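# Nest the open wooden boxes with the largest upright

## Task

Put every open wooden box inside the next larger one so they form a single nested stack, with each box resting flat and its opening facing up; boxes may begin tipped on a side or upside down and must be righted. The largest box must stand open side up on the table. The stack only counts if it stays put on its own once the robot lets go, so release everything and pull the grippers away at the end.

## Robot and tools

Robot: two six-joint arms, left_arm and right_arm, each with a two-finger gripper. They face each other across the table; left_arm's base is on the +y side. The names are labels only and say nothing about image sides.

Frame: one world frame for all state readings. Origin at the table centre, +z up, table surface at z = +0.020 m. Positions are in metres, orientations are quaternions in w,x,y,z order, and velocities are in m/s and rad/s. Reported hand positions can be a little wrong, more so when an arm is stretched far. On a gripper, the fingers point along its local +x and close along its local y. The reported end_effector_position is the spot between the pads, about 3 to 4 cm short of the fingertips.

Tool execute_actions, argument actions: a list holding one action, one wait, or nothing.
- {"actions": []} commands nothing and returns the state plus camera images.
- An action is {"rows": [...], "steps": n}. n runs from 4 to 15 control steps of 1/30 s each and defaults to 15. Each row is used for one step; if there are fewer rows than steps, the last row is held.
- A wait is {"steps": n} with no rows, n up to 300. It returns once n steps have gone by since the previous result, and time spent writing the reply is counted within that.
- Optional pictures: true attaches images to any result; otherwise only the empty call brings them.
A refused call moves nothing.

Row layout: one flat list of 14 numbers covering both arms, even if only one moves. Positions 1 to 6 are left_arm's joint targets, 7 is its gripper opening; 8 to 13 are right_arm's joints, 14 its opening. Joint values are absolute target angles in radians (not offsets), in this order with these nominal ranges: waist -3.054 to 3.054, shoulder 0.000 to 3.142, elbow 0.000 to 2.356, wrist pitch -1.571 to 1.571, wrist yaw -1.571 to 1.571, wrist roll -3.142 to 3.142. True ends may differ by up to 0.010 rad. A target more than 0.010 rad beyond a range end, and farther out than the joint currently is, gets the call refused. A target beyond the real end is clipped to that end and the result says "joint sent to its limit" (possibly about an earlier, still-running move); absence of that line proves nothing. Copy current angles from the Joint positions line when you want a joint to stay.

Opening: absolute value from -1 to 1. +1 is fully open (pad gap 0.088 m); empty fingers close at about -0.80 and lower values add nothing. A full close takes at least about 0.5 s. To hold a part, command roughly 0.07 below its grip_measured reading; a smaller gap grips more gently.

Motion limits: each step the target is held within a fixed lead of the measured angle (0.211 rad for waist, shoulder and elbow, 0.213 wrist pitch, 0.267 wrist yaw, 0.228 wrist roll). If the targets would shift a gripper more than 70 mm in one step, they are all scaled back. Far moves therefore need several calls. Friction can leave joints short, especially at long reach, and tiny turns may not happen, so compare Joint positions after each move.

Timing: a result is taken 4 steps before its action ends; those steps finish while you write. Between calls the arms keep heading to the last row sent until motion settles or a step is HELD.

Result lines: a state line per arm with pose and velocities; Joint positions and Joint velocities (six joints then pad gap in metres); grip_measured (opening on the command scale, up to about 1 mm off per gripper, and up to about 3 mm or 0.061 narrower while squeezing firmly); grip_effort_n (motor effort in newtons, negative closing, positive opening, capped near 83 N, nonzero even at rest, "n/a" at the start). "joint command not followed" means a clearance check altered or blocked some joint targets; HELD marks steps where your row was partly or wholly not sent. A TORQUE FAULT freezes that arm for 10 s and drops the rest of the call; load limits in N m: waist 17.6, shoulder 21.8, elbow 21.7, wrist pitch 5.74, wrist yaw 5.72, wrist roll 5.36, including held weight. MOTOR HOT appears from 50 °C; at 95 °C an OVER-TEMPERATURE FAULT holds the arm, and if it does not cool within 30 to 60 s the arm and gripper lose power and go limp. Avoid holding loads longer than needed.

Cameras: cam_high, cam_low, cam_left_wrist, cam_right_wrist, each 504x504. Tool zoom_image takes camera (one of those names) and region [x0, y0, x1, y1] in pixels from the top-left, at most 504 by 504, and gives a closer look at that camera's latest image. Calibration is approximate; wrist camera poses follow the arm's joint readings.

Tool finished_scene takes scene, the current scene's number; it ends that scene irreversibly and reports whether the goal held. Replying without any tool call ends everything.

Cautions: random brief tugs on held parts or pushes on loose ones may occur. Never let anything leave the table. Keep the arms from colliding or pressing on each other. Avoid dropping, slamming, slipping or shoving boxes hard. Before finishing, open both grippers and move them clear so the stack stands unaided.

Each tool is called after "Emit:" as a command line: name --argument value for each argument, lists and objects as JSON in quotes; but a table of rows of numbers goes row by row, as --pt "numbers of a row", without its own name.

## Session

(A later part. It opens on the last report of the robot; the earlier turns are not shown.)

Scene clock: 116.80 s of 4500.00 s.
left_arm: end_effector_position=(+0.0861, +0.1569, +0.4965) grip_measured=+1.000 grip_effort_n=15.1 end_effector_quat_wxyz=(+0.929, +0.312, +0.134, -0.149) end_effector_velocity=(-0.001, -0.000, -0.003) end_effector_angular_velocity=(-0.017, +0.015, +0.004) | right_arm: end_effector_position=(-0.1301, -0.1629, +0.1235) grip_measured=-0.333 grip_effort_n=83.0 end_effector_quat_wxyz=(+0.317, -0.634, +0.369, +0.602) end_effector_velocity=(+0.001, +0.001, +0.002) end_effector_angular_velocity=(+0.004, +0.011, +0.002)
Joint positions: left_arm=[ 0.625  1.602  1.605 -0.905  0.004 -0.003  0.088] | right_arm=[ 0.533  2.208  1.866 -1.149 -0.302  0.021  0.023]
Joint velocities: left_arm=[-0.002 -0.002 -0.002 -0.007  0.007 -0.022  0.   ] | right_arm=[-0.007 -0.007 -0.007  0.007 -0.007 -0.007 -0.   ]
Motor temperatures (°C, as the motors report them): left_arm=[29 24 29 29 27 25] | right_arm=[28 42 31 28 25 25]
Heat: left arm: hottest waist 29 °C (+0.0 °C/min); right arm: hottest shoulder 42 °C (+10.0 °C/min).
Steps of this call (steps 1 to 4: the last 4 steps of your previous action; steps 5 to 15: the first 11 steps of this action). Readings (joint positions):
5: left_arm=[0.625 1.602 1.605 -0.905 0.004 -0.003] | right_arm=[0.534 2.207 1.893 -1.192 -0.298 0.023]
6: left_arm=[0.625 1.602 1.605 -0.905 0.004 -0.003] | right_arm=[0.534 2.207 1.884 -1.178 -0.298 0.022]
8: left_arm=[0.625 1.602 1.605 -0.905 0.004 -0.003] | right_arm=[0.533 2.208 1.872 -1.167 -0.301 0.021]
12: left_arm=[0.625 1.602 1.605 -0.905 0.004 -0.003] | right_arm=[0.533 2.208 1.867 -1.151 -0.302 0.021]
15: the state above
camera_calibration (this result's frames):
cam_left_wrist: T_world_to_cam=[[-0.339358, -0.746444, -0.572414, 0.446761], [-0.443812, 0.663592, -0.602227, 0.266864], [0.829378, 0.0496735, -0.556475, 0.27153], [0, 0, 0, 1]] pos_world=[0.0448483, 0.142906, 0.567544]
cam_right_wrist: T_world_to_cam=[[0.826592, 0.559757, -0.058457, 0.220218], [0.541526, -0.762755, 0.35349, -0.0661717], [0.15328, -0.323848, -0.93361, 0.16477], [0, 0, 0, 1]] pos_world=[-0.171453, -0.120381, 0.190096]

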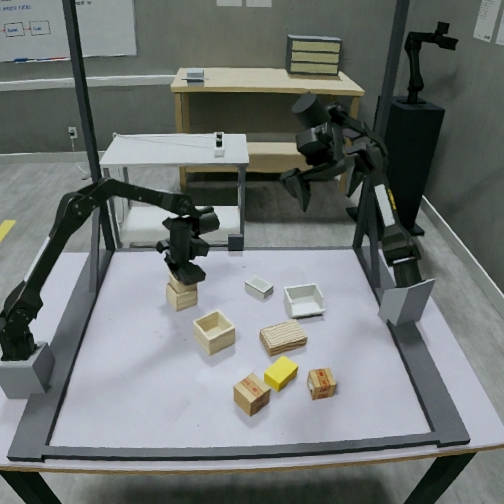

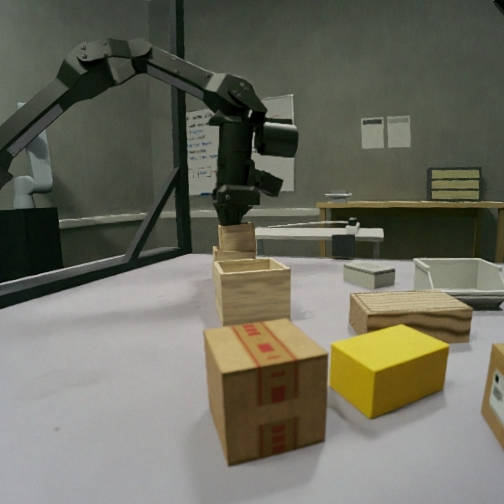

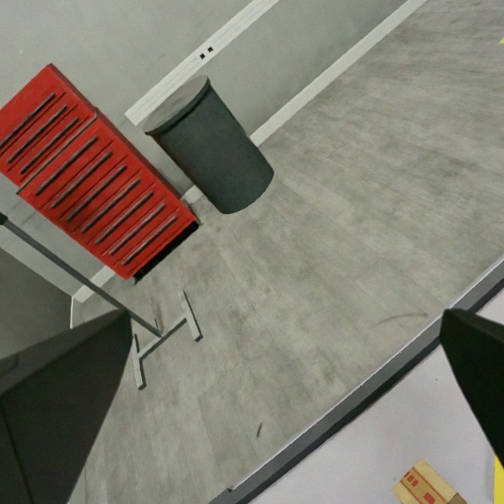

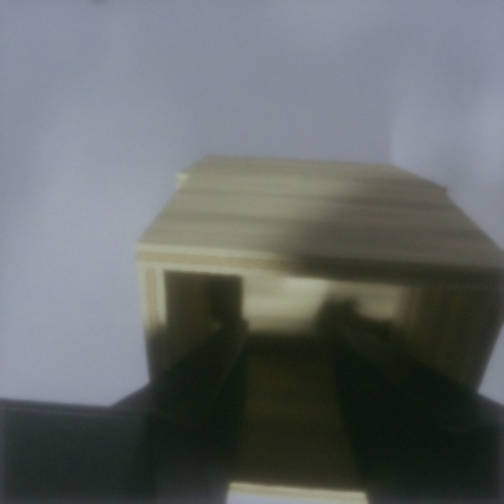

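Emit:
execute_actions --actions '[{"rows":[[0.628,1.6,1.6,-0.905,0,0,1,0.537,2.208,1.86,-1.19,-0.3,0.02,0.0],[0.628,1.6,1.6,-0.905,0,0,1,0.537,2.208,1.86,-1.19,-0.3,0.02,0.0],[0.628,1.6,1.6,-0.905,0,0,1,0.537,2.208,1.86,-1.19,-0.3,0.02,0.0],[0.628,1.6,1.6,-0.905,0,0,1,0.537,2.208,1.86,-1.19,-0.3,0.02,0.0],[0.628,1.6,1.6,-0.905,0,0,1,0.537,2.208,1.86,-1.19,-0.3,0.02,0.0],[0.628,1.6,1.6,-0.905,0,0,1,0.537,2.208,1.86,-1.19,-0.3,0.02,0.0],[0.628,1.6,1.6,-0.905,0,0,1,0.537,2.245,1.83,-1.19,-0.3,0.02,0.0]]}]' --pictures true

Emit:
zoom_image --camera "cam_high" --region '[130,230,250,350]'

Scene clock: 117.40 s of 4500.00 s.
left_arm: end_effector_position=(+0.0861, +0.1569, +0.4965) grip_measured=+1.000 grip_effort_n=15.1 end_effector_quat_wxyz=(+0.929, +0.312, +0.134, -0.149) end_effector_velocity=(-0.001, -0.000, -0.003) end_effector_angular_velocity=(-0.004, +0.012, -0.001) | right_arm: end_effector_position=(-0.1253, -0.1699, +0.1241) grip_measured=-0.333 grip_effort_n=83.0 end_effector_quat_wxyz=(+0.315, -0.642, +0.378, +0.588) end_effector_velocity=(+0.015, -0.018, -0.010) end_effector_angular_velocity=(-0.091, -0.053, -0.024)
Joint positions: left_arm=[ 0.625  1.602  1.605 -0.905  0.004 -0.003  0.088] | right_arm=[ 0.532  2.205  1.86  -1.183 -0.302  0.021  0.023]
Joint velocities: left_arm=[-0.002 -0.002 -0.002 -0.007  0.007 -0.007  0.   ] | right_arm=[-0.002  0.012 -0.032 -0.066 -0.007 -0.007 -0.   ]
Motor temperatures (°C, as the motors report them): left_arm=[29 24 29 29 27 25] | right_arm=[28 42 31 28 25 25]
Heat: left arm: hottest waist 29 °C (+0.0 °C/min); right arm: hottest shoulder 42 °C (+10.1 °C/min).
Steps of this call (steps 1 to 4: the last 4 steps of your previous action; steps 5 to 7: the robot went on to your last target; steps 8 to 18: the first 11 steps of this action). Readings (joint positions):
8: left_arm=[0.625 1.602 1.605 -0.905 0.004 -0.003] | right_arm=[0.533 2.208 1.865 -1.148 -0.302 0.021]
9: left_arm=[0.625 1.602 1.605 -0.905 0.004 -0.003] | right_arm=[0.533 2.207 1.865 -1.156 -0.302 0.021]
11: left_arm=[0.625 1.602 1.605 -0.905 0.004 -0.003] | right_arm=[0.533 2.205 1.865 -1.173 -0.302 0.021]
15: left_arm=[0.625 1.602 1.605 -0.905 0.004 -0.003] | right_arm=[0.532 2.205 1.863 -1.180 -0.302 0.021]
18: the state above
camera_calibration (this result's frames):
cam_left_wrist: T_world_to_cam=[[-0.339358, -0.746444, -0.572414, 0.446761], [-0.443812, 0.663592, -0.602227, 0.266864], [0.829378, 0.0496735, -0.556475, 0.27153], [0, 0, 0, 1]] pos_world=[0.0448483, 0.142906, 0.567544]
cam_right_wrist: T_world_to_cam=[[0.833213, 0.549895, -0.058063, 0.219312], [0.526606, -0.757101, 0.386631, -0.0793829], [0.168647, -0.352723, -0.920405, 0.157687], [0, 0, 0, 1]] pos_world=[-0.167523, -0.12508, 0.188561]

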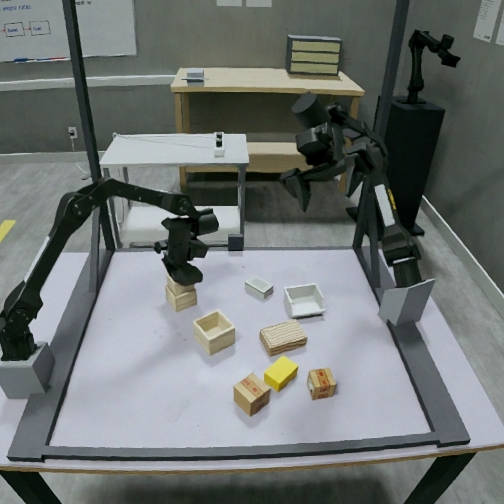

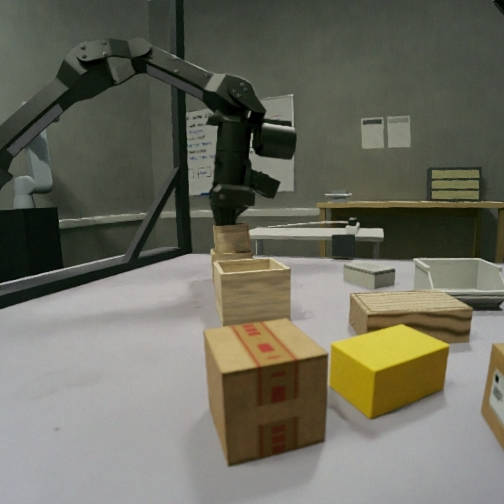

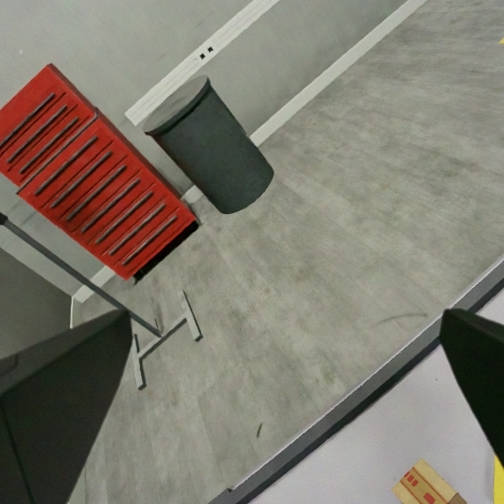

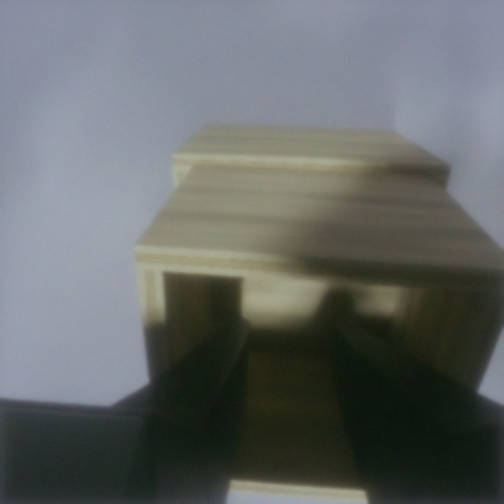

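Region (130, 230, 250, 350) of cam_high's 504x504 image, scaled by 4.200, with more detail than that image has.

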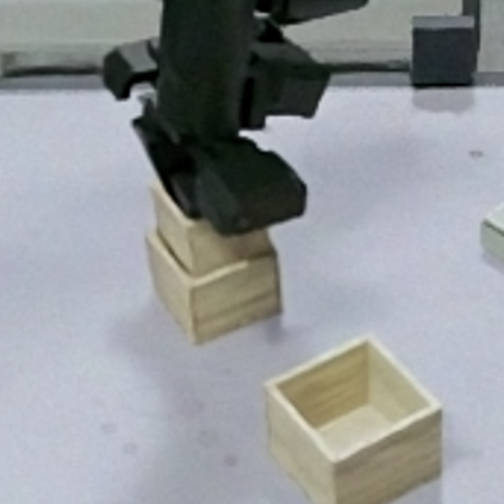

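Emit:
execute_actions --actions '[{"rows":[[0.628,1.6,1.6,-0.905,0,0,1,0.537,2.235,1.84,-1.165,-0.3,0.02,0.0]]}]' --pictures true

Emit:
zoom_image --camera "cam_high" --region '[130,230,250,350]'

Scene clock: 117.90 s of 4500.00 s.
left_arm: end_effector_position=(+0.0861, +0.1569, +0.4965) grip_measured=+1.000 grip_effort_n=15.1 end_effector_quat_wxyz=(+0.929, +0.312, +0.134, -0.149) end_effector_velocity=(-0.001, +0.001, -0.001) end_effector_angular_velocity=(-0.015, +0.006, +0.015) | right_arm: end_effector_position=(-0.1242, -0.1696, +0.1181) grip_measured=-0.324 grip_effort_n=83.0 end_effector_quat_wxyz=(+0.313, -0.644, +0.379, +0.587) end_effector_velocity=(+0.003, -0.003, +0.004) end_effector_angular_velocity=(-0.015, -0.004, -0.019)
Joint positions: left_arm=[ 0.625  1.602  1.605 -0.905  0.004 -0.003  0.088] | right_arm=[ 0.533  2.215  1.852 -1.169 -0.304  0.02   0.023]
Joint velocities: left_arm=[-0.002 -0.002 -0.002 -0.007 -0.007 -0.022  0.   ] | right_arm=[-0.007 -0.007 -0.002 -0.022 -0.007  0.007 -0.   ]
Motor temperatures (°C, as the motors report them): left_arm=[29 24 29 29 27 25] | right_arm=[28 42 31 28 25 25]
Heat: left arm: hottest waist 29 °C (+0.0 °C/min); right arm: hottest shoulder 42 °C (+10.2 °C/min).
Steps of this call (steps 1 to 4: the last 4 steps of your previous action; steps 5 to 15: the first 11 steps of this action). Readings (joint positions):
5: left_arm=[0.625 1.602 1.605 -0.905 0.004 -0.003] | right_arm=[0.533 2.212 1.853 -1.189 -0.304 0.021]
6: left_arm=[0.625 1.602 1.605 -0.905 0.004 -0.003] | right_arm=[0.533 2.214 1.852 -1.185 -0.304 0.021]
8: left_arm=[0.625 1.602 1.605 -0.905 0.004 -0.003] | right_arm=[0.533 2.215 1.852 -1.178 -0.304 0.020]
12: left_arm=[0.625 1.602 1.605 -0.905 0.004 -0.003] | right_arm=[0.533 2.215 1.852 -1.172 -0.304 0.020]
15: the state above
camera_calibration (this result's frames):
cam_left_wrist: T_world_to_cam=[[-0.339358, -0.746444, -0.572414, 0.446761], [-0.443812, 0.663592, -0.602227, 0.266864], [0.829378, 0.0496735, -0.556475, 0.27153], [0, 0, 0, 1]] pos_world=[0.0448483, 0.142906, 0.567544]
cam_right_wrist: T_world_to_cam=[[0.833195, 0.549788, -0.0593296, 0.218023], [0.526182, -0.755248, 0.390811, -0.0776465], [0.170055, -0.35684, -0.918557, 0.151357], [0, 0, 0, 1]] pos_world=[-0.166538, -0.124498, 0.18231]

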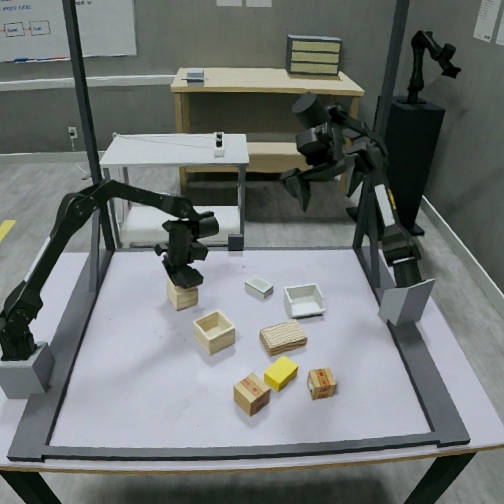

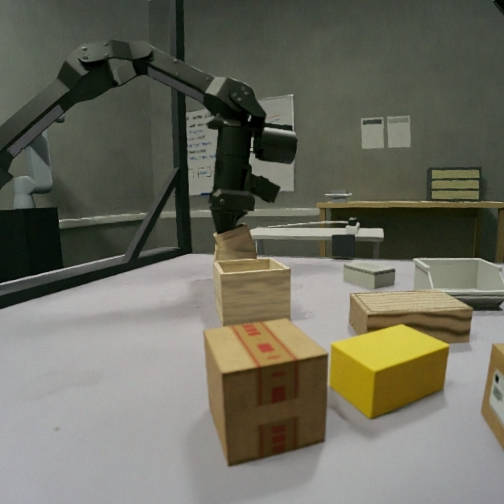

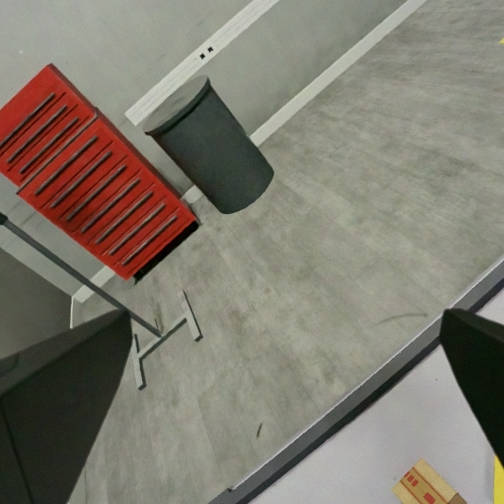

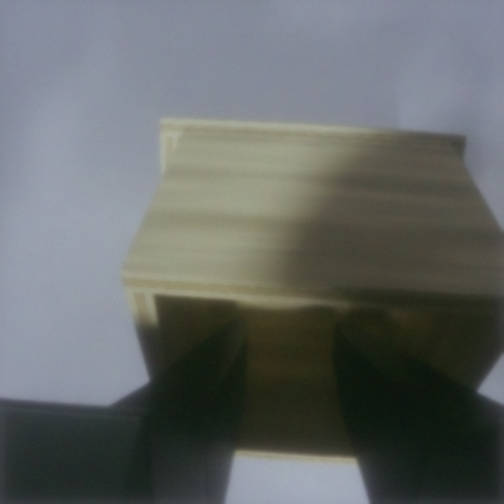

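Region (130, 230, 250, 350) of cam_high's 504x504 image, scaled by 4.200, with more detail than that image has.

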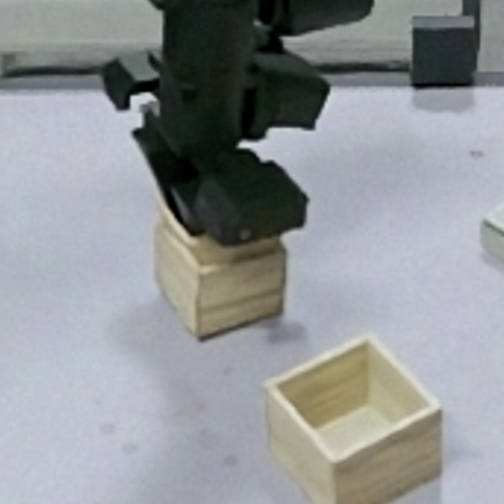

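Emit:
execute_actions --actions '[{"rows":[[0.628,1.6,1.6,-0.905,0,0,1,0.535,2.205,1.86,-1.17,-0.3,0.02,-0.6]]}]' --pictures true

Emit:
zoom_image --camera "cam_high" --region '[130,230,250,350]'

Scene clock: 118.40 s of 4500.00 s.
left_arm: end_effector_position=(+0.0861, +0.1569, +0.4965) grip_measured=+1.000 grip_effort_n=15.1 end_effector_quat_wxyz=(+0.929, +0.312, +0.134, -0.149) end_effector_velocity=(-0.001, +0.003, -0.004) end_effector_angular_velocity=(+0.004, +0.014, +0.018) | right_arm: end_effector_position=(-0.1243, -0.1696, +0.1186) grip_measured=-0.571 grip_effort_n=-15.1 end_effector_quat_wxyz=(+0.313, -0.643, +0.378, +0.587) end_effector_velocity=(-0.002, +0.002, +0.004) end_effector_angular_velocity=(+0.010, +0.016, +0.008)
Joint positions: left_arm=[ 0.625  1.602  1.605 -0.905  0.004 -0.003  0.088] | right_arm=[ 0.533  2.214  1.852 -1.169 -0.304  0.02   0.011]
Joint velocities: left_arm=[-0.002 -0.002 -0.002 -0.022 -0.007 -0.007  0.   ] | right_arm=[-0.002 -0.007  0.002  0.007 -0.007 -0.007 -0.011]
Motor temperatures (°C, as the motors report them): left_arm=[29 24 29 29 27 25] | right_arm=[28 42 31 28 25 25]
Heat: left arm: hottest waist 29 °C (+0.0 °C/min); right arm: hottest shoulder 42 °C (+10.1 °C/min).
Steps of this call (steps 1 to 4: the last 4 steps of your previous action; steps 5 to 15: the first 11 steps of this action). Readings (joint positions):
5: left_arm=[0.625 1.602 1.605 -0.905 0.004 -0.003] | right_arm=[0.533 2.215 1.852 -1.169 -0.304 0.020]
6: left_arm=[0.625 1.602 1.605 -0.905 0.004 -0.003] | right_arm=[0.533 2.215 1.852 -1.169 -0.304 0.020]
8: left_arm=[0.625 1.602 1.605 -0.905 0.004 -0.003] | right_arm=[0.533 2.215 1.852 -1.169 -0.304 0.020]
12: left_arm=[0.625 1.602 1.605 -0.905 0.004 -0.003] | right_arm=[0.533 2.215 1.852 -1.169 -0.304 0.020]
15: the state above
camera_calibration (this result's frames):
cam_left_wrist: T_world_to_cam=[[-0.339358, -0.746444, -0.572414, 0.446761], [-0.443812, 0.663592, -0.602227, 0.266864], [0.829378, 0.0496735, -0.556475, 0.27153], [0, 0, 0, 1]] pos_world=[0.0448483, 0.142906, 0.567544]
cam_right_wrist: T_world_to_cam=[[0.832997, 0.550085, -0.059347, 0.218198], [0.526647, -0.75545, 0.389793, -0.0775768], [0.169585, -0.355951, -0.918988, 0.15195], [0, 0, 0, 1]] pos_world=[-0.166671, -0.124546, 0.182828]

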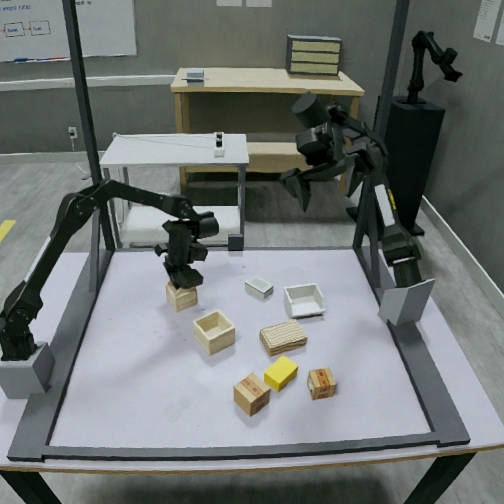

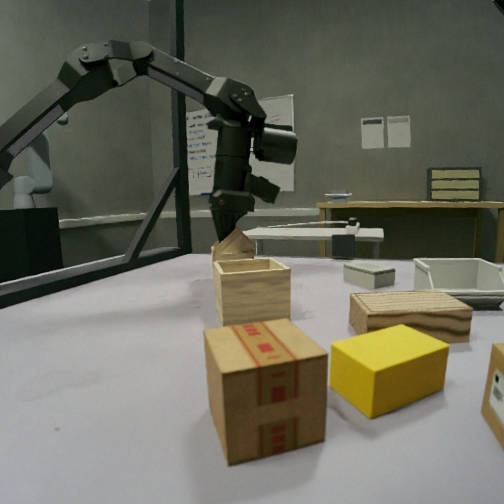

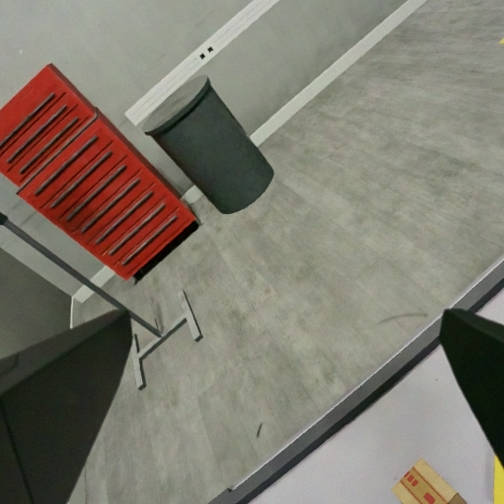

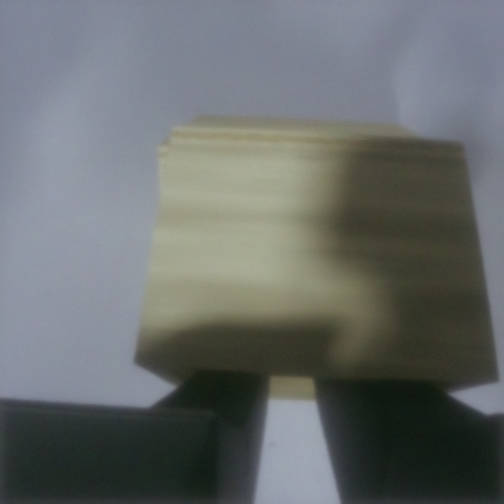

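Region (130, 230, 250, 350) of cam_high's 504x504 image, scaled by 4.200, with more detail than that image has.

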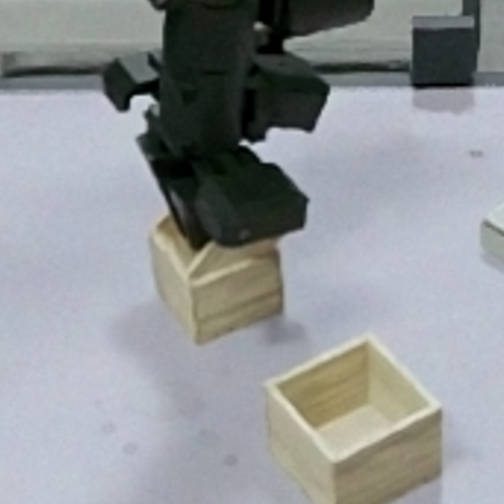

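Emit:
execute_actions --actions '[{"rows":[[0.628,1.6,1.6,-0.905,0,0,1,0.535,2.12,1.9,-1.2,-0.3,0.02,-0.6]]}]'

Emit:
execute_actions --actions '[{"rows":[[0.628,1.6,1.6,-0.905,0,0,1,0.535,2.12,1.9,-1.2,-0.3,0.02,-0.6]],"steps":6}]' --pictures true

Emit:
zoom_image --camera "cam_high" --region '[130,230,250,350]'

Emit:
zoom_image --camera "cam_low" --region '[180,180,300,300]'

Scene clock: 119.07 s of 4500.00 s.
left_arm: end_effector_position=(+0.0861, +0.1569, +0.4965) grip_measured=+1.000 grip_effort_n=15.6 end_effector_quat_wxyz=(+0.929, +0.312, +0.134, -0.149) end_effector_velocity=(-0.001, +0.005, +0.002) end_effector_angular_velocity=(-0.004, -0.011, +0.023) | right_arm: end_effector_position=(-0.1425, -0.1658, +0.1675) grip_measured=-0.597 grip_effort_n=-15.1 end_effector_quat_wxyz=(+0.322, -0.615, +0.351, +0.628) end_effector_velocity=(+0.003, -0.008, +0.000) end_effector_angular_velocity=(-0.034, -0.014, +0.000)
Joint positions: left_arm=[ 0.625  1.602  1.605 -0.905  0.004 -0.003  0.088] | right_arm=[ 0.533  2.119  1.898 -1.195 -0.303  0.02   0.01 ]
Joint velocities: left_arm=[ 0.002 -0.007 -0.002 -0.007 -0.022 -0.007  0.   ] | right_arm=[ 0.002 -0.002 -0.002 -0.037 -0.007 -0.007 -0.   ]
Motor temperatures (°C, as the motors report them): left_arm=[29 24 29 29 27 25] | right_arm=[28 42 31 28 25 25]
Heat: left arm: hottest waist 29 °C (+0.0 °C/min); right arm: hottest shoulder 42 °C (+9.1 °C/min).
Steps of this call (steps 1 to 4: the last 4 steps of your previous action; steps 5 to 9: the robot went on to your last target; steps 10 to 20: the first 11 steps of this action). Readings (joint positions):
10: left_arm=[0.625 1.602 1.605 -0.905 0.004 -0.003] | right_arm=[0.533 2.207 1.855 -1.172 -0.304 0.020]
11: left_arm=[0.625 1.602 1.605 -0.905 0.004 -0.003] | right_arm=[0.533 2.200 1.857 -1.180 -0.303 0.020]
13: left_arm=[0.625 1.602 1.605 -0.905 0.004 -0.003] | right_arm=[0.533 2.176 1.865 -1.190 -0.303 0.020]
17: left_arm=[0.625 1.602 1.605 -0.905 0.004 -0.003] | right_arm=[0.533 2.129 1.893 -1.193 -0.303 0.020]
20: the state above

Scene clock: 119.27 s of 4500.00 s.
left_arm: end_effector_position=(+0.0861, +0.1569, +0.4965) grip_measured=+1.000 grip_effort_n=15.1 end_effector_quat_wxyz=(+0.929, +0.312, +0.134, -0.149) end_effector_velocity=(-0.001, +0.005, +0.002) end_effector_angular_velocity=(-0.004, -0.011, +0.023) | right_arm: end_effector_position=(-0.1422, -0.1663, +0.1675) grip_measured=-0.597 grip_effort_n=-14.7 end_effector_quat_wxyz=(+0.322, -0.616, +0.352, +0.627) end_effector_velocity=(+0.001, -0.005, +0.001) end_effector_angular_velocity=(-0.029, +0.006, -0.001)
Joint positions: left_arm=[ 0.625  1.602  1.605 -0.905  0.004 -0.003  0.088] | right_arm=[ 0.533  2.119  1.898 -1.198 -0.303  0.02   0.01 ]
Joint velocities: left_arm=[ 0.002 -0.007 -0.002 -0.007 -0.022 -0.007  0.   ] | right_arm=[-0.002 -0.002 -0.002 -0.022 -0.022 -0.007 -0.   ]
Motor temperatures (°C, as the motors report them): left_arm=[29 24 29 29 27 25] | right_arm=[28 42 31 28 25 25]
Heat: left arm: hottest waist 29 °C (+0.0 °C/min); right arm: hottest shoulder 42 °C (+9.1 °C/min).
Steps of this call (steps 1 to 4: the last 4 steps of your previous action; steps 5 to 6: the first 2 steps of this action). Readings (joint positions):
5: left_arm=[0.625 1.602 1.605 -0.905 0.004 -0.003] | right_arm=[0.533 2.119 1.898 -1.198 -0.303 0.020]
6: the state above
camera_calibration (this result's frames):
cam_left_wrist: T_world_to_cam=[[-0.339358, -0.746444, -0.572414, 0.446761], [-0.443812, 0.663592, -0.602227, 0.266864], [0.829378, 0.0496735, -0.556475, 0.27153], [0, 0, 0, 1]] pos_world=[0.0448483, 0.142906, 0.567544]
cam_right_wrist: T_world_to_cam=[[0.813136, 0.579101, -0.0587534, 0.236035], [0.569303, -0.770207, 0.287532, -0.0640216], [0.121258, -0.267251, -0.955967, 0.215162], [0, 0, 0, 1]] pos_world=[-0.181571, -0.128496, 0.237964]

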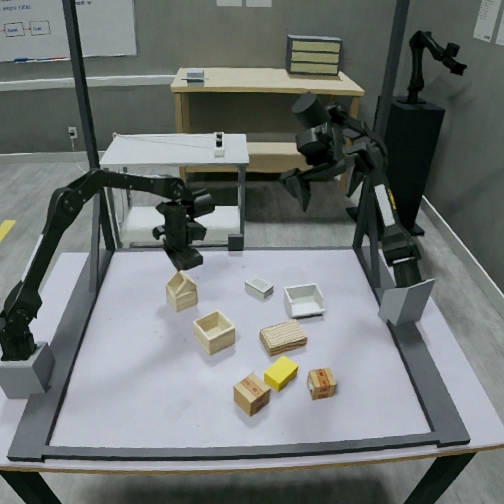

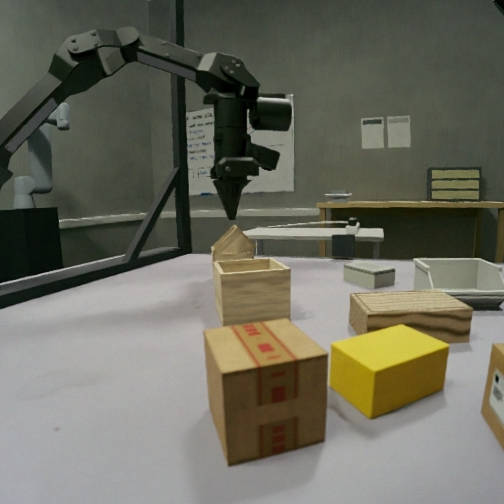

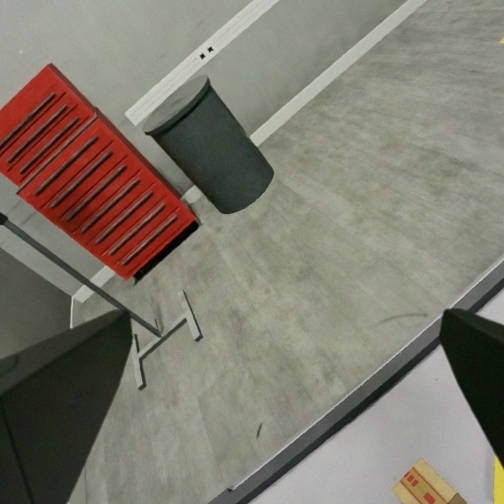

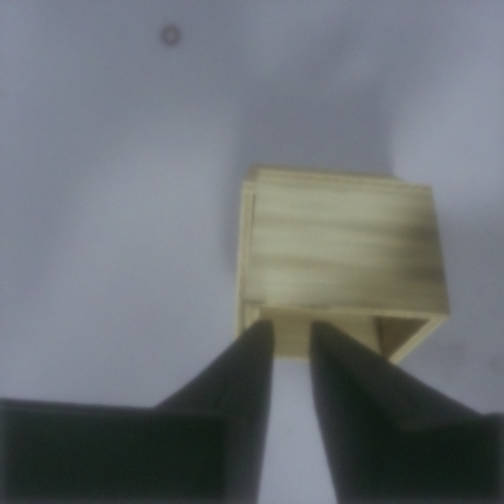

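Region (130, 230, 250, 350) of cam_high's 504x504 image, scaled by 4.200, with more detail than that image has.

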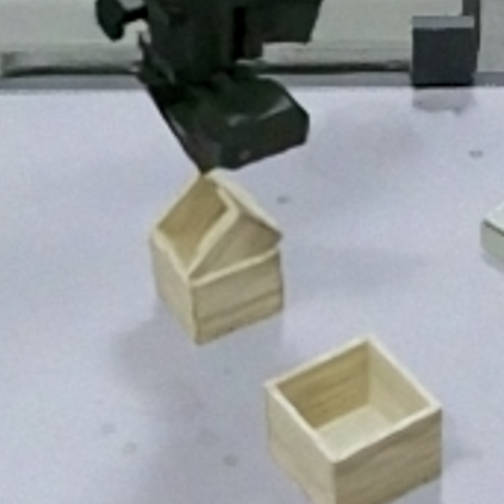

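Region (180, 180, 300, 300) of cam_low's 504x504 image, scaled by 4.200, with more detail than that image has.

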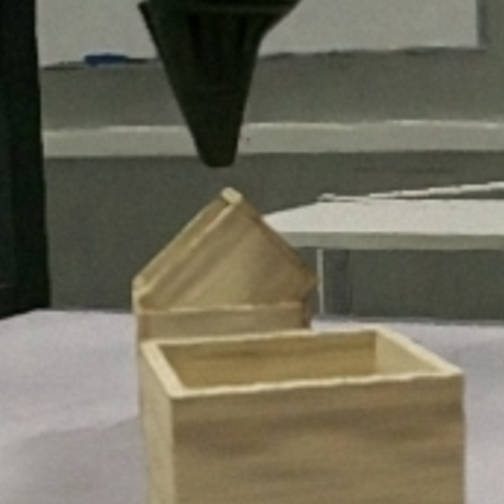

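Emit:
execute_actions --actions '[{"rows":[[0.628,1.6,1.6,-0.905,0,0,1,0.55,1.7,1.3,-0.5,-0.2,0.15,-0.8]]}]'

Emit:
execute_actions --actions '[{"rows":[[0.628,1.6,1.6,-0.905,0,0,1,0.55,1.60,0.75,0.19,-0.2,0.15,-0.8]]}]'

Emit:
execute_actions --actions '[{"rows":[[0.628,1.6,1.6,-0.905,0,0,1,0.55,1.64,0.75,0.19,-0.2,0.15,-0.8]]}]' --pictures true

Scene clock: 120.37 s of 4500.00 s.
left_arm: end_effector_position=(+0.0861, +0.1569, +0.4965) grip_measured=+1.000 grip_effort_n=15.1 end_effector_quat_wxyz=(+0.929, +0.312, +0.134, -0.149) end_effector_velocity=(-0.003, -0.000, -0.001) end_effector_angular_velocity=(+0.008, +0.006, -0.009) | right_arm: end_effector_position=(-0.1480, -0.1690, +0.2215) grip_measured=-0.788 grip_effort_n=-15.1 end_effector_quat_wxyz=(+0.404, -0.469, +0.252, +0.744) end_effector_velocity=(+0.017, +0.007, -0.059) end_effector_angular_velocity=(+0.497, +0.353, +0.106)
Joint positions: left_arm=[ 0.625  1.602  1.605 -0.905  0.004 -0.003  0.088] | right_arm=[ 0.546  1.717  1.431 -0.668 -0.211  0.142  0.   ]
Joint velocities: left_arm=[-0.002 -0.007 -0.002 -0.007  0.007  0.007  0.   ] | right_arm=[ 0.002 -0.374 -0.984  1.238  0.022  0.051 -0.004]
Motor temperatures (°C, as the motors report them): left_arm=[29 24 29 29 27 25] | right_arm=[28 42 31 28 25 25]
Heat: left arm: hottest waist 29 °C (+0.0 °C/min); right arm: hottest shoulder 42 °C (+9.1 °C/min).
Steps of this call (steps 1 to 4: the last 4 steps of your previous action; steps 5 to 15: the robot went on to your last target; steps 16 to 22: nothing new was sent; steps 23 to 33: the first 11 steps of this action). Readings (joint positions):
23: left_arm=[0.625 1.602 1.605 -0.905 0.004 -0.003] | right_arm=[0.534 2.100 1.877 -1.165 -0.293 0.039]
24: left_arm=[0.625 1.602 1.605 -0.905 0.004 -0.003] | right_arm=[0.536 2.066 1.824 -1.108 -0.265 0.067]
26: left_arm=[0.625 1.602 1.605 -0.905 0.004 -0.003] | right_arm=[0.540 1.982 1.726 -1.020 -0.238 0.103]
30: left_arm=[0.625 1.602 1.605 -0.905 0.004 -0.003] | right_arm=[0.545 1.797 1.548 -0.819 -0.216 0.134]
33: the state above

Scene clock: 120.87 s of 4500.00 s.
left_arm: end_effector_position=(+0.0861, +0.1569, +0.4965) grip_measured=+1.000 grip_effort_n=15.1 end_effector_quat_wxyz=(+0.929, +0.312, +0.134, -0.149) end_effector_velocity=(-0.001, +0.003, -0.007) end_effector_angular_velocity=(+0.003, +0.027, +0.010) | right_arm: end_effector_position=(-0.1080, -0.1910, +0.1483) grip_measured=-0.795 grip_effort_n=-23.0 end_effector_quat_wxyz=(+0.410, -0.404, +0.207, +0.791) end_effector_velocity=(+0.155, -0.117, -0.226) end_effector_angular_velocity=(-0.010, -0.016, +0.015)
Joint positions: left_arm=[ 0.625  1.602  1.605 -0.905  0.004 -0.003  0.088] | right_arm=[ 0.546  1.61   0.868 -0.023 -0.205  0.148  0.   ]
Joint velocities: left_arm=[-0.002 -0.002 -0.007 -0.022  0.007 -0.007  0.   ] | right_arm=[-0.002 -0.002 -1.17   1.15  -0.007 -0.022 -0.   ]
Motor temperatures (°C, as the motors report them): left_arm=[29 24 29 29 27 25] | right_arm=[28 42 31 28 25 25]
Heat: left arm: hottest waist 29 °C (+0.0 °C/min); right arm: hottest shoulder 42 °C (+9.0 °C/min).
Steps of this call (steps 1 to 4: the last 4 steps of your previous action; steps 5 to 15: the first 11 steps of this action). Readings (joint positions):
5: left_arm=[0.625 1.602 1.605 -0.905 0.004 -0.003] | right_arm=[0.546 1.701 1.314 -0.520 -0.206 0.147]
6: left_arm=[0.625 1.602 1.605 -0.905 0.004 -0.003] | right_arm=[0.546 1.684 1.269 -0.459 -0.205 0.147]
8: left_arm=[0.625 1.602 1.605 -0.905 0.004 -0.003] | right_arm=[0.546 1.643 1.178 -0.367 -0.205 0.147]
12: left_arm=[0.625 1.602 1.605 -0.905 0.004 -0.003] | right_arm=[0.546 1.611 1.002 -0.165 -0.205 0.148]
15: the state above

Scene clock: 121.37 s of 4500.00 s.
left_arm: end_effector_position=(+0.0861, +0.1569, +0.4965) grip_measured=+1.000 grip_effort_n=15.1 end_effector_quat_wxyz=(+0.929, +0.312, +0.134, -0.149) end_effector_velocity=(+0.001, -0.002, -0.001) end_effector_angular_velocity=(-0.007, +0.005, -0.006) | right_arm: end_effector_position=(-0.1046, -0.1906, +0.1364) grip_measured=-0.795 grip_effort_n=-23.5 end_effector_quat_wxyz=(+0.410, -0.373, +0.185, +0.812) end_effector_velocity=(-0.003, +0.001, +0.000) end_effector_angular_velocity=(+0.008, +0.020, +0.023)
Joint positions: left_arm=[ 0.625  1.602  1.605 -0.905  0.004 -0.003  0.088] | right_arm=[ 0.547  1.628  0.763  0.185 -0.204  0.148  0.   ]
Joint velocities: left_arm=[-0.002  0.002 -0.002  0.007  0.007 -0.007  0.   ] | right_arm=[-0.002  0.007 -0.007  0.037 -0.022 -0.007 -0.   ]
Motor temperatures (°C, as the motors report them): left_arm=[29 24 29 29 27 25] | right_arm=[28 42 31 28 25 25]
Heat: left arm: hottest waist 29 °C (+0.0 °C/min); right arm: hottest shoulder 42 °C (+9.1 °C/min).
Steps of this call (steps 1 to 4: the last 4 steps of your previous action; steps 5 to 15: the first 11 steps of this action). Readings (joint positions):
5: left_arm=[0.625 1.602 1.605 -0.905 0.004 -0.003] | right_arm=[0.546 1.610 0.779 0.140 -0.204 0.148]
6: left_arm=[0.625 1.602 1.605 -0.905 0.004 -0.003] | right_arm=[0.546 1.611 0.777 0.154 -0.204 0.148]
8: left_arm=[0.625 1.602 1.605 -0.905 0.004 -0.003] | right_arm=[0.546 1.615 0.775 0.170 -0.204 0.148]
12: left_arm=[0.625 1.602 1.605 -0.905 0.004 -0.003] | right_arm=[0.546 1.625 0.765 0.181 -0.204 0.148]
15: the state above
camera_calibration (this result's frames):
cam_left_wrist: T_world_to_cam=[[-0.339358, -0.746444, -0.572414, 0.446761], [-0.443812, 0.663592, -0.602227, 0.266864], [0.829378, 0.0496735, -0.556475, 0.27153], [0, 0, 0, 1]] pos_world=[0.0448483, 0.142906, 0.567544]
cam_right_wrist: T_world_to_cam=[[0.778829, 0.62685, 0.0219962, 0.212238], [0.578715, -0.704616, -0.410617, 0.0135526], [-0.241896, 0.33253, -0.911543, 0.244659], [0, 0, 0, 1]] pos_world=[-0.113959, -0.204849, 0.223914]

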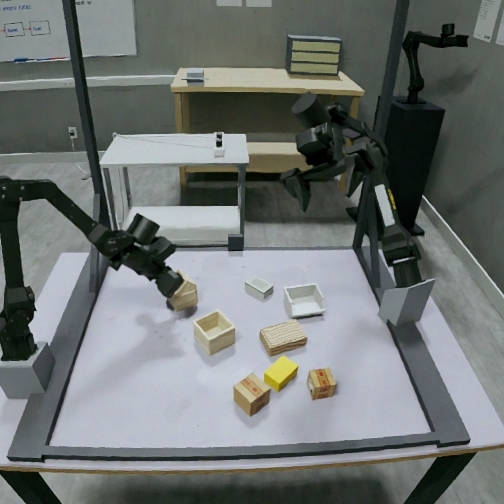

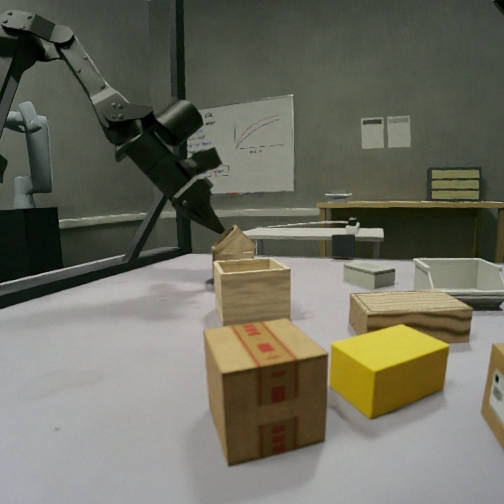

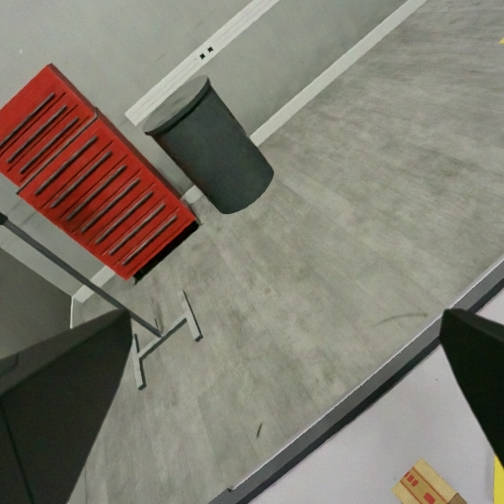

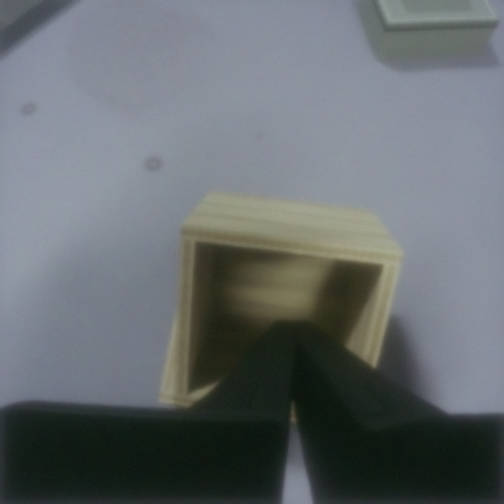

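Emit:
execute_actions --actions '[{"rows":[[0.628,1.6,1.6,-0.905,0,0,1,0.55,1.76,0.79,0.26,-0.2,0.25,-0.8]]}]' --pictures true

Scene clock: 121.93 s of 4500.00 s.
left_arm: end_effector_position=(+0.0861, +0.1569, +0.4965) grip_measured=+1.000 grip_effort_n=15.6 end_effector_quat_wxyz=(+0.929, +0.312, +0.134, -0.149) end_effector_velocity=(+0.001, +0.001, -0.003) end_effector_angular_velocity=(+0.000, +0.007, +0.013) | right_arm: end_effector_position=(-0.1023, -0.1811, +0.1084) grip_measured=-0.795 grip_effort_n=-23.5 end_effector_quat_wxyz=(+0.428, -0.363, +0.230, +0.795) end_effector_velocity=(-0.002, +0.006, +0.002) end_effector_angular_velocity=(+0.001, +0.022, -0.032)
Joint positions: left_arm=[ 0.625  1.602  1.605 -0.905  0.004 -0.003  0.088] | right_arm=[ 0.547  1.743  0.78   0.255 -0.204  0.243  0.   ]
Joint velocities: left_arm=[-0.002  0.002 -0.002 -0.007 -0.007 -0.007  0.   ] | right_arm=[-0.002  0.012  0.017  0.007  0.007  0.037 -0.   ]
Motor temperatures (°C, as the motors report them): left_arm=[29 24 29 30 27 25] | right_arm=[28 42 31 28 25 25]
Heat: left arm: hottest wrist pitch 30 °C (+1.0 °C/min); right arm: hottest shoulder 42 °C (+9.1 °C/min).
Steps of this call (steps 1 to 4: the last 4 steps of your previous action; steps 5 to 6: the robot went on to your last target; steps 7 to 17: the first 11 steps of this action). Readings (joint positions):
7: left_arm=[0.625 1.602 1.605 -0.905 0.004 -0.003] | right_arm=[0.547 1.639 0.762 0.198 -0.204 0.162]
8: left_arm=[0.625 1.602 1.605 -0.905 0.004 -0.003] | right_arm=[0.547 1.659 0.768 0.221 -0.204 0.185]
10: left_arm=[0.625 1.602 1.605 -0.905 0.004 -0.003] | right_arm=[0.547 1.703 0.779 0.236 -0.204 0.213]
14: left_arm=[0.625 1.602 1.605 -0.905 0.004 -0.003] | right_arm=[0.547 1.742 0.779 0.249 -0.204 0.237]
17: the state above
camera_calibration (this result's frames):
cam_left_wrist: T_world_to_cam=[[-0.339358, -0.746444, -0.572414, 0.446761], [-0.443812, 0.663592, -0.602227, 0.266864], [0.829378, 0.0496735, -0.556475, 0.27153], [0, 0, 0, 1]] pos_world=[0.0448483, 0.142906, 0.567544]
cam_right_wrist: T_world_to_cam=[[0.82621, 0.56194, -0.0400031, 0.204943], [0.505972, -0.771396, -0.385929, -0.0148362], [-0.247727, 0.298618, -0.921661, 0.210917], [0, 0, 0, 1]] pos_world=[-0.10957, -0.189594, 0.196866]

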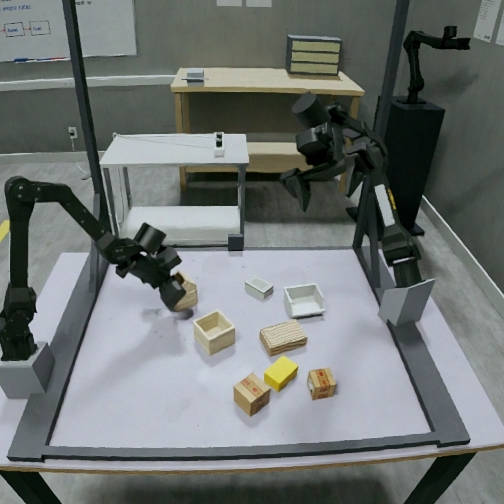

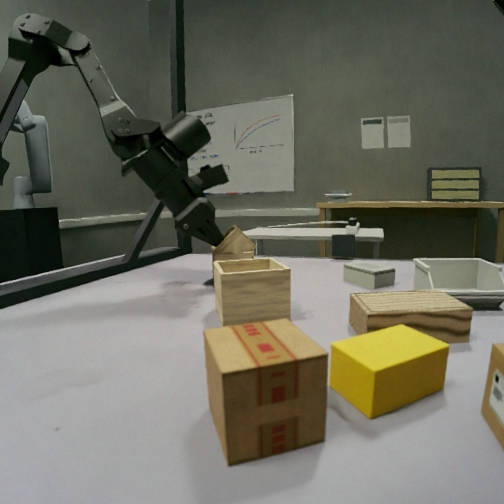

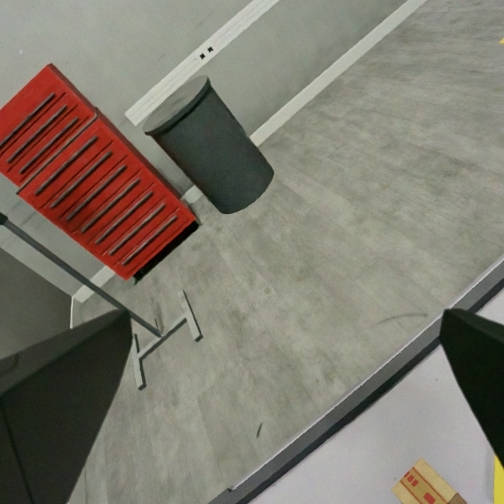

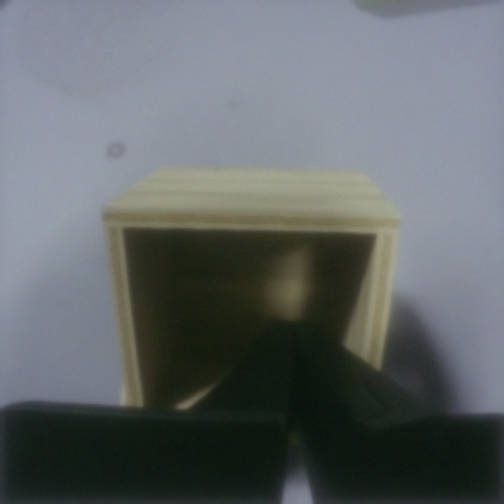

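Emit:
execute_actions --actions '[{"rows":[[0.628,1.6,1.6,-0.905,0,0,1,0.567,1.80,0.875,0.245,-0.2,0.25,-0.8],[0.628,1.6,1.6,-0.905,0,0,1,0.567,1.80,0.875,0.245,-0.2,0.25,-0.8],[0.628,1.6,1.6,-0.905,0,0,1,0.567,1.80,0.875,0.245,-0.2,0.25,-0.8],[0.628,1.6,1.6,-0.905,0,0,1,0.567,1.80,0.875,0.245,-0.2,0.25,-0.8],[0.628,1.6,1.6,-0.905,0,0,1,0.567,1.80,0.875,0.245,-0.2,0.25,-0.8],[0.628,1.6,1.6,-0.905,0,0,1,0.567,1.835,0.875,0.245,-0.2,0.25,-0.8]]}]' --pictures true

Scene clock: 122.63 s of 4500.00 s.
left_arm: end_effector_position=(+0.0861, +0.1569, +0.4965) grip_measured=+1.000 grip_effort_n=15.1 end_effector_quat_wxyz=(+0.929, +0.312, +0.134, -0.149) end_effector_velocity=(+0.000, +0.003, -0.000) end_effector_angular_velocity=(+0.001, -0.006, +0.022) | right_arm: end_effector_position=(-0.1200, -0.1672, +0.1039) grip_measured=-0.795 grip_effort_n=-24.0 end_effector_quat_wxyz=(+0.421, -0.362, +0.229, +0.799) end_effector_velocity=(+0.026, -0.009, -0.060) end_effector_angular_velocity=(-0.140, -0.102, -0.037)
Joint positions: left_arm=[ 0.625  1.602  1.605 -0.905  0.004 -0.003  0.088] | right_arm=[ 0.563  1.814  0.868  0.247 -0.204  0.248  0.   ]
Joint velocities: left_arm=[-0.002 -0.002 -0.002 -0.007 -0.022 -0.007  0.   ] | right_arm=[-0.002  0.139 -0.002 -0.037 -0.007 -0.007 -0.   ]
Motor temperatures (°C, as the motors report them): left_arm=[29 24 29 30 27 25] | right_arm=[28 42 31 28 25 25]
Heat: left arm: hottest wrist pitch 30 °C (+1.0 °C/min); right arm: hottest shoulder 42 °C (+9.0 °C/min).
Steps of this call (steps 1 to 4: the last 4 steps of your previous action; steps 5 to 10: the robot went on to your last target; steps 11 to 21: the first 11 steps of this action). Readings (joint positions):
11: left_arm=[0.625 1.602 1.605 -0.905 0.004 -0.003] | right_arm=[0.547 1.751 0.788 0.255 -0.204 0.248]
12: left_arm=[0.625 1.602 1.605 -0.905 0.004 -0.003] | right_arm=[0.550 1.761 0.802 0.252 -0.204 0.248]
14: left_arm=[0.625 1.602 1.605 -0.905 0.004 -0.003] | right_arm=[0.557 1.777 0.834 0.252 -0.204 0.248]
18: left_arm=[0.625 1.602 1.605 -0.905 0.004 -0.003] | right_arm=[0.563 1.796 0.866 0.252 -0.204 0.248]
21: the state above
camera_calibration (this result's frames):
cam_left_wrist: T_world_to_cam=[[-0.339358, -0.746444, -0.572414, 0.446761], [-0.443812, 0.663592, -0.602227, 0.266864], [0.829378, 0.0496735, -0.556475, 0.27153], [0, 0, 0, 1]] pos_world=[0.0448483, 0.142906, 0.567544]
cam_right_wrist: T_world_to_cam=[[0.817622, 0.573941, -0.045678, 0.213138], [0.514534, -0.763979, -0.389348, 0.0057087], [-0.25836, 0.294837, -0.919957, 0.19622], [0, 0, 0, 1]] pos_world=[-0.126508, -0.17582, 0.192472]

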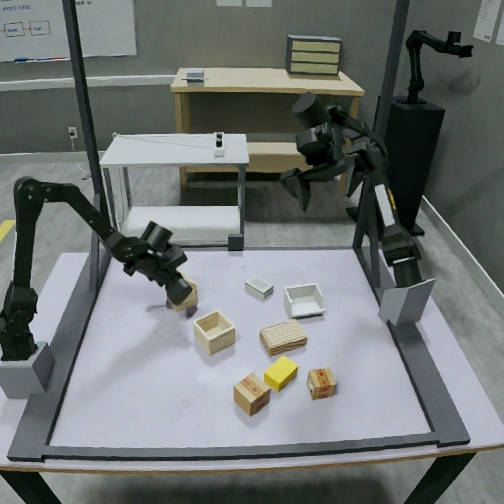

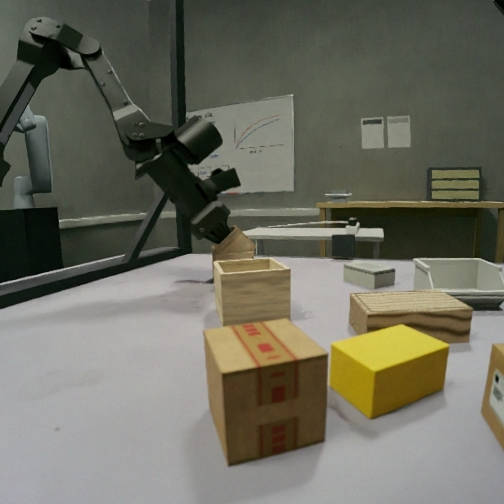

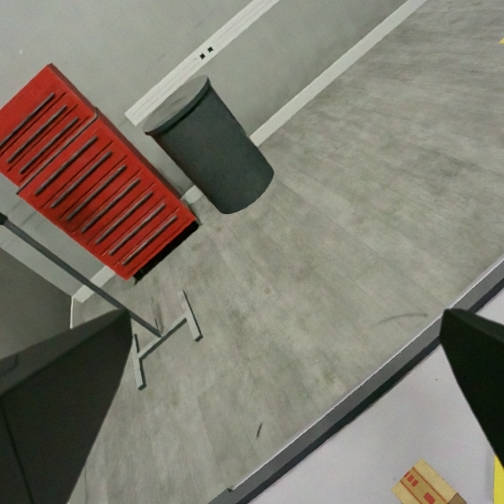

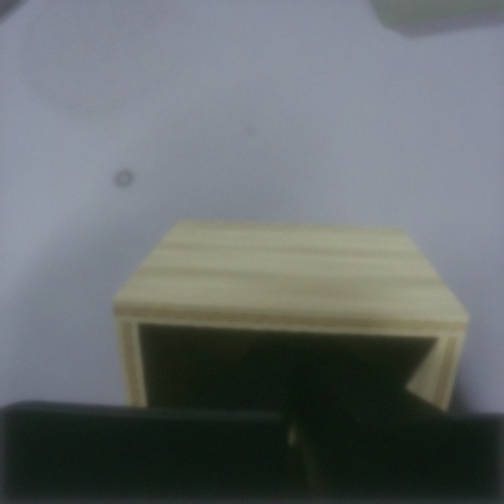

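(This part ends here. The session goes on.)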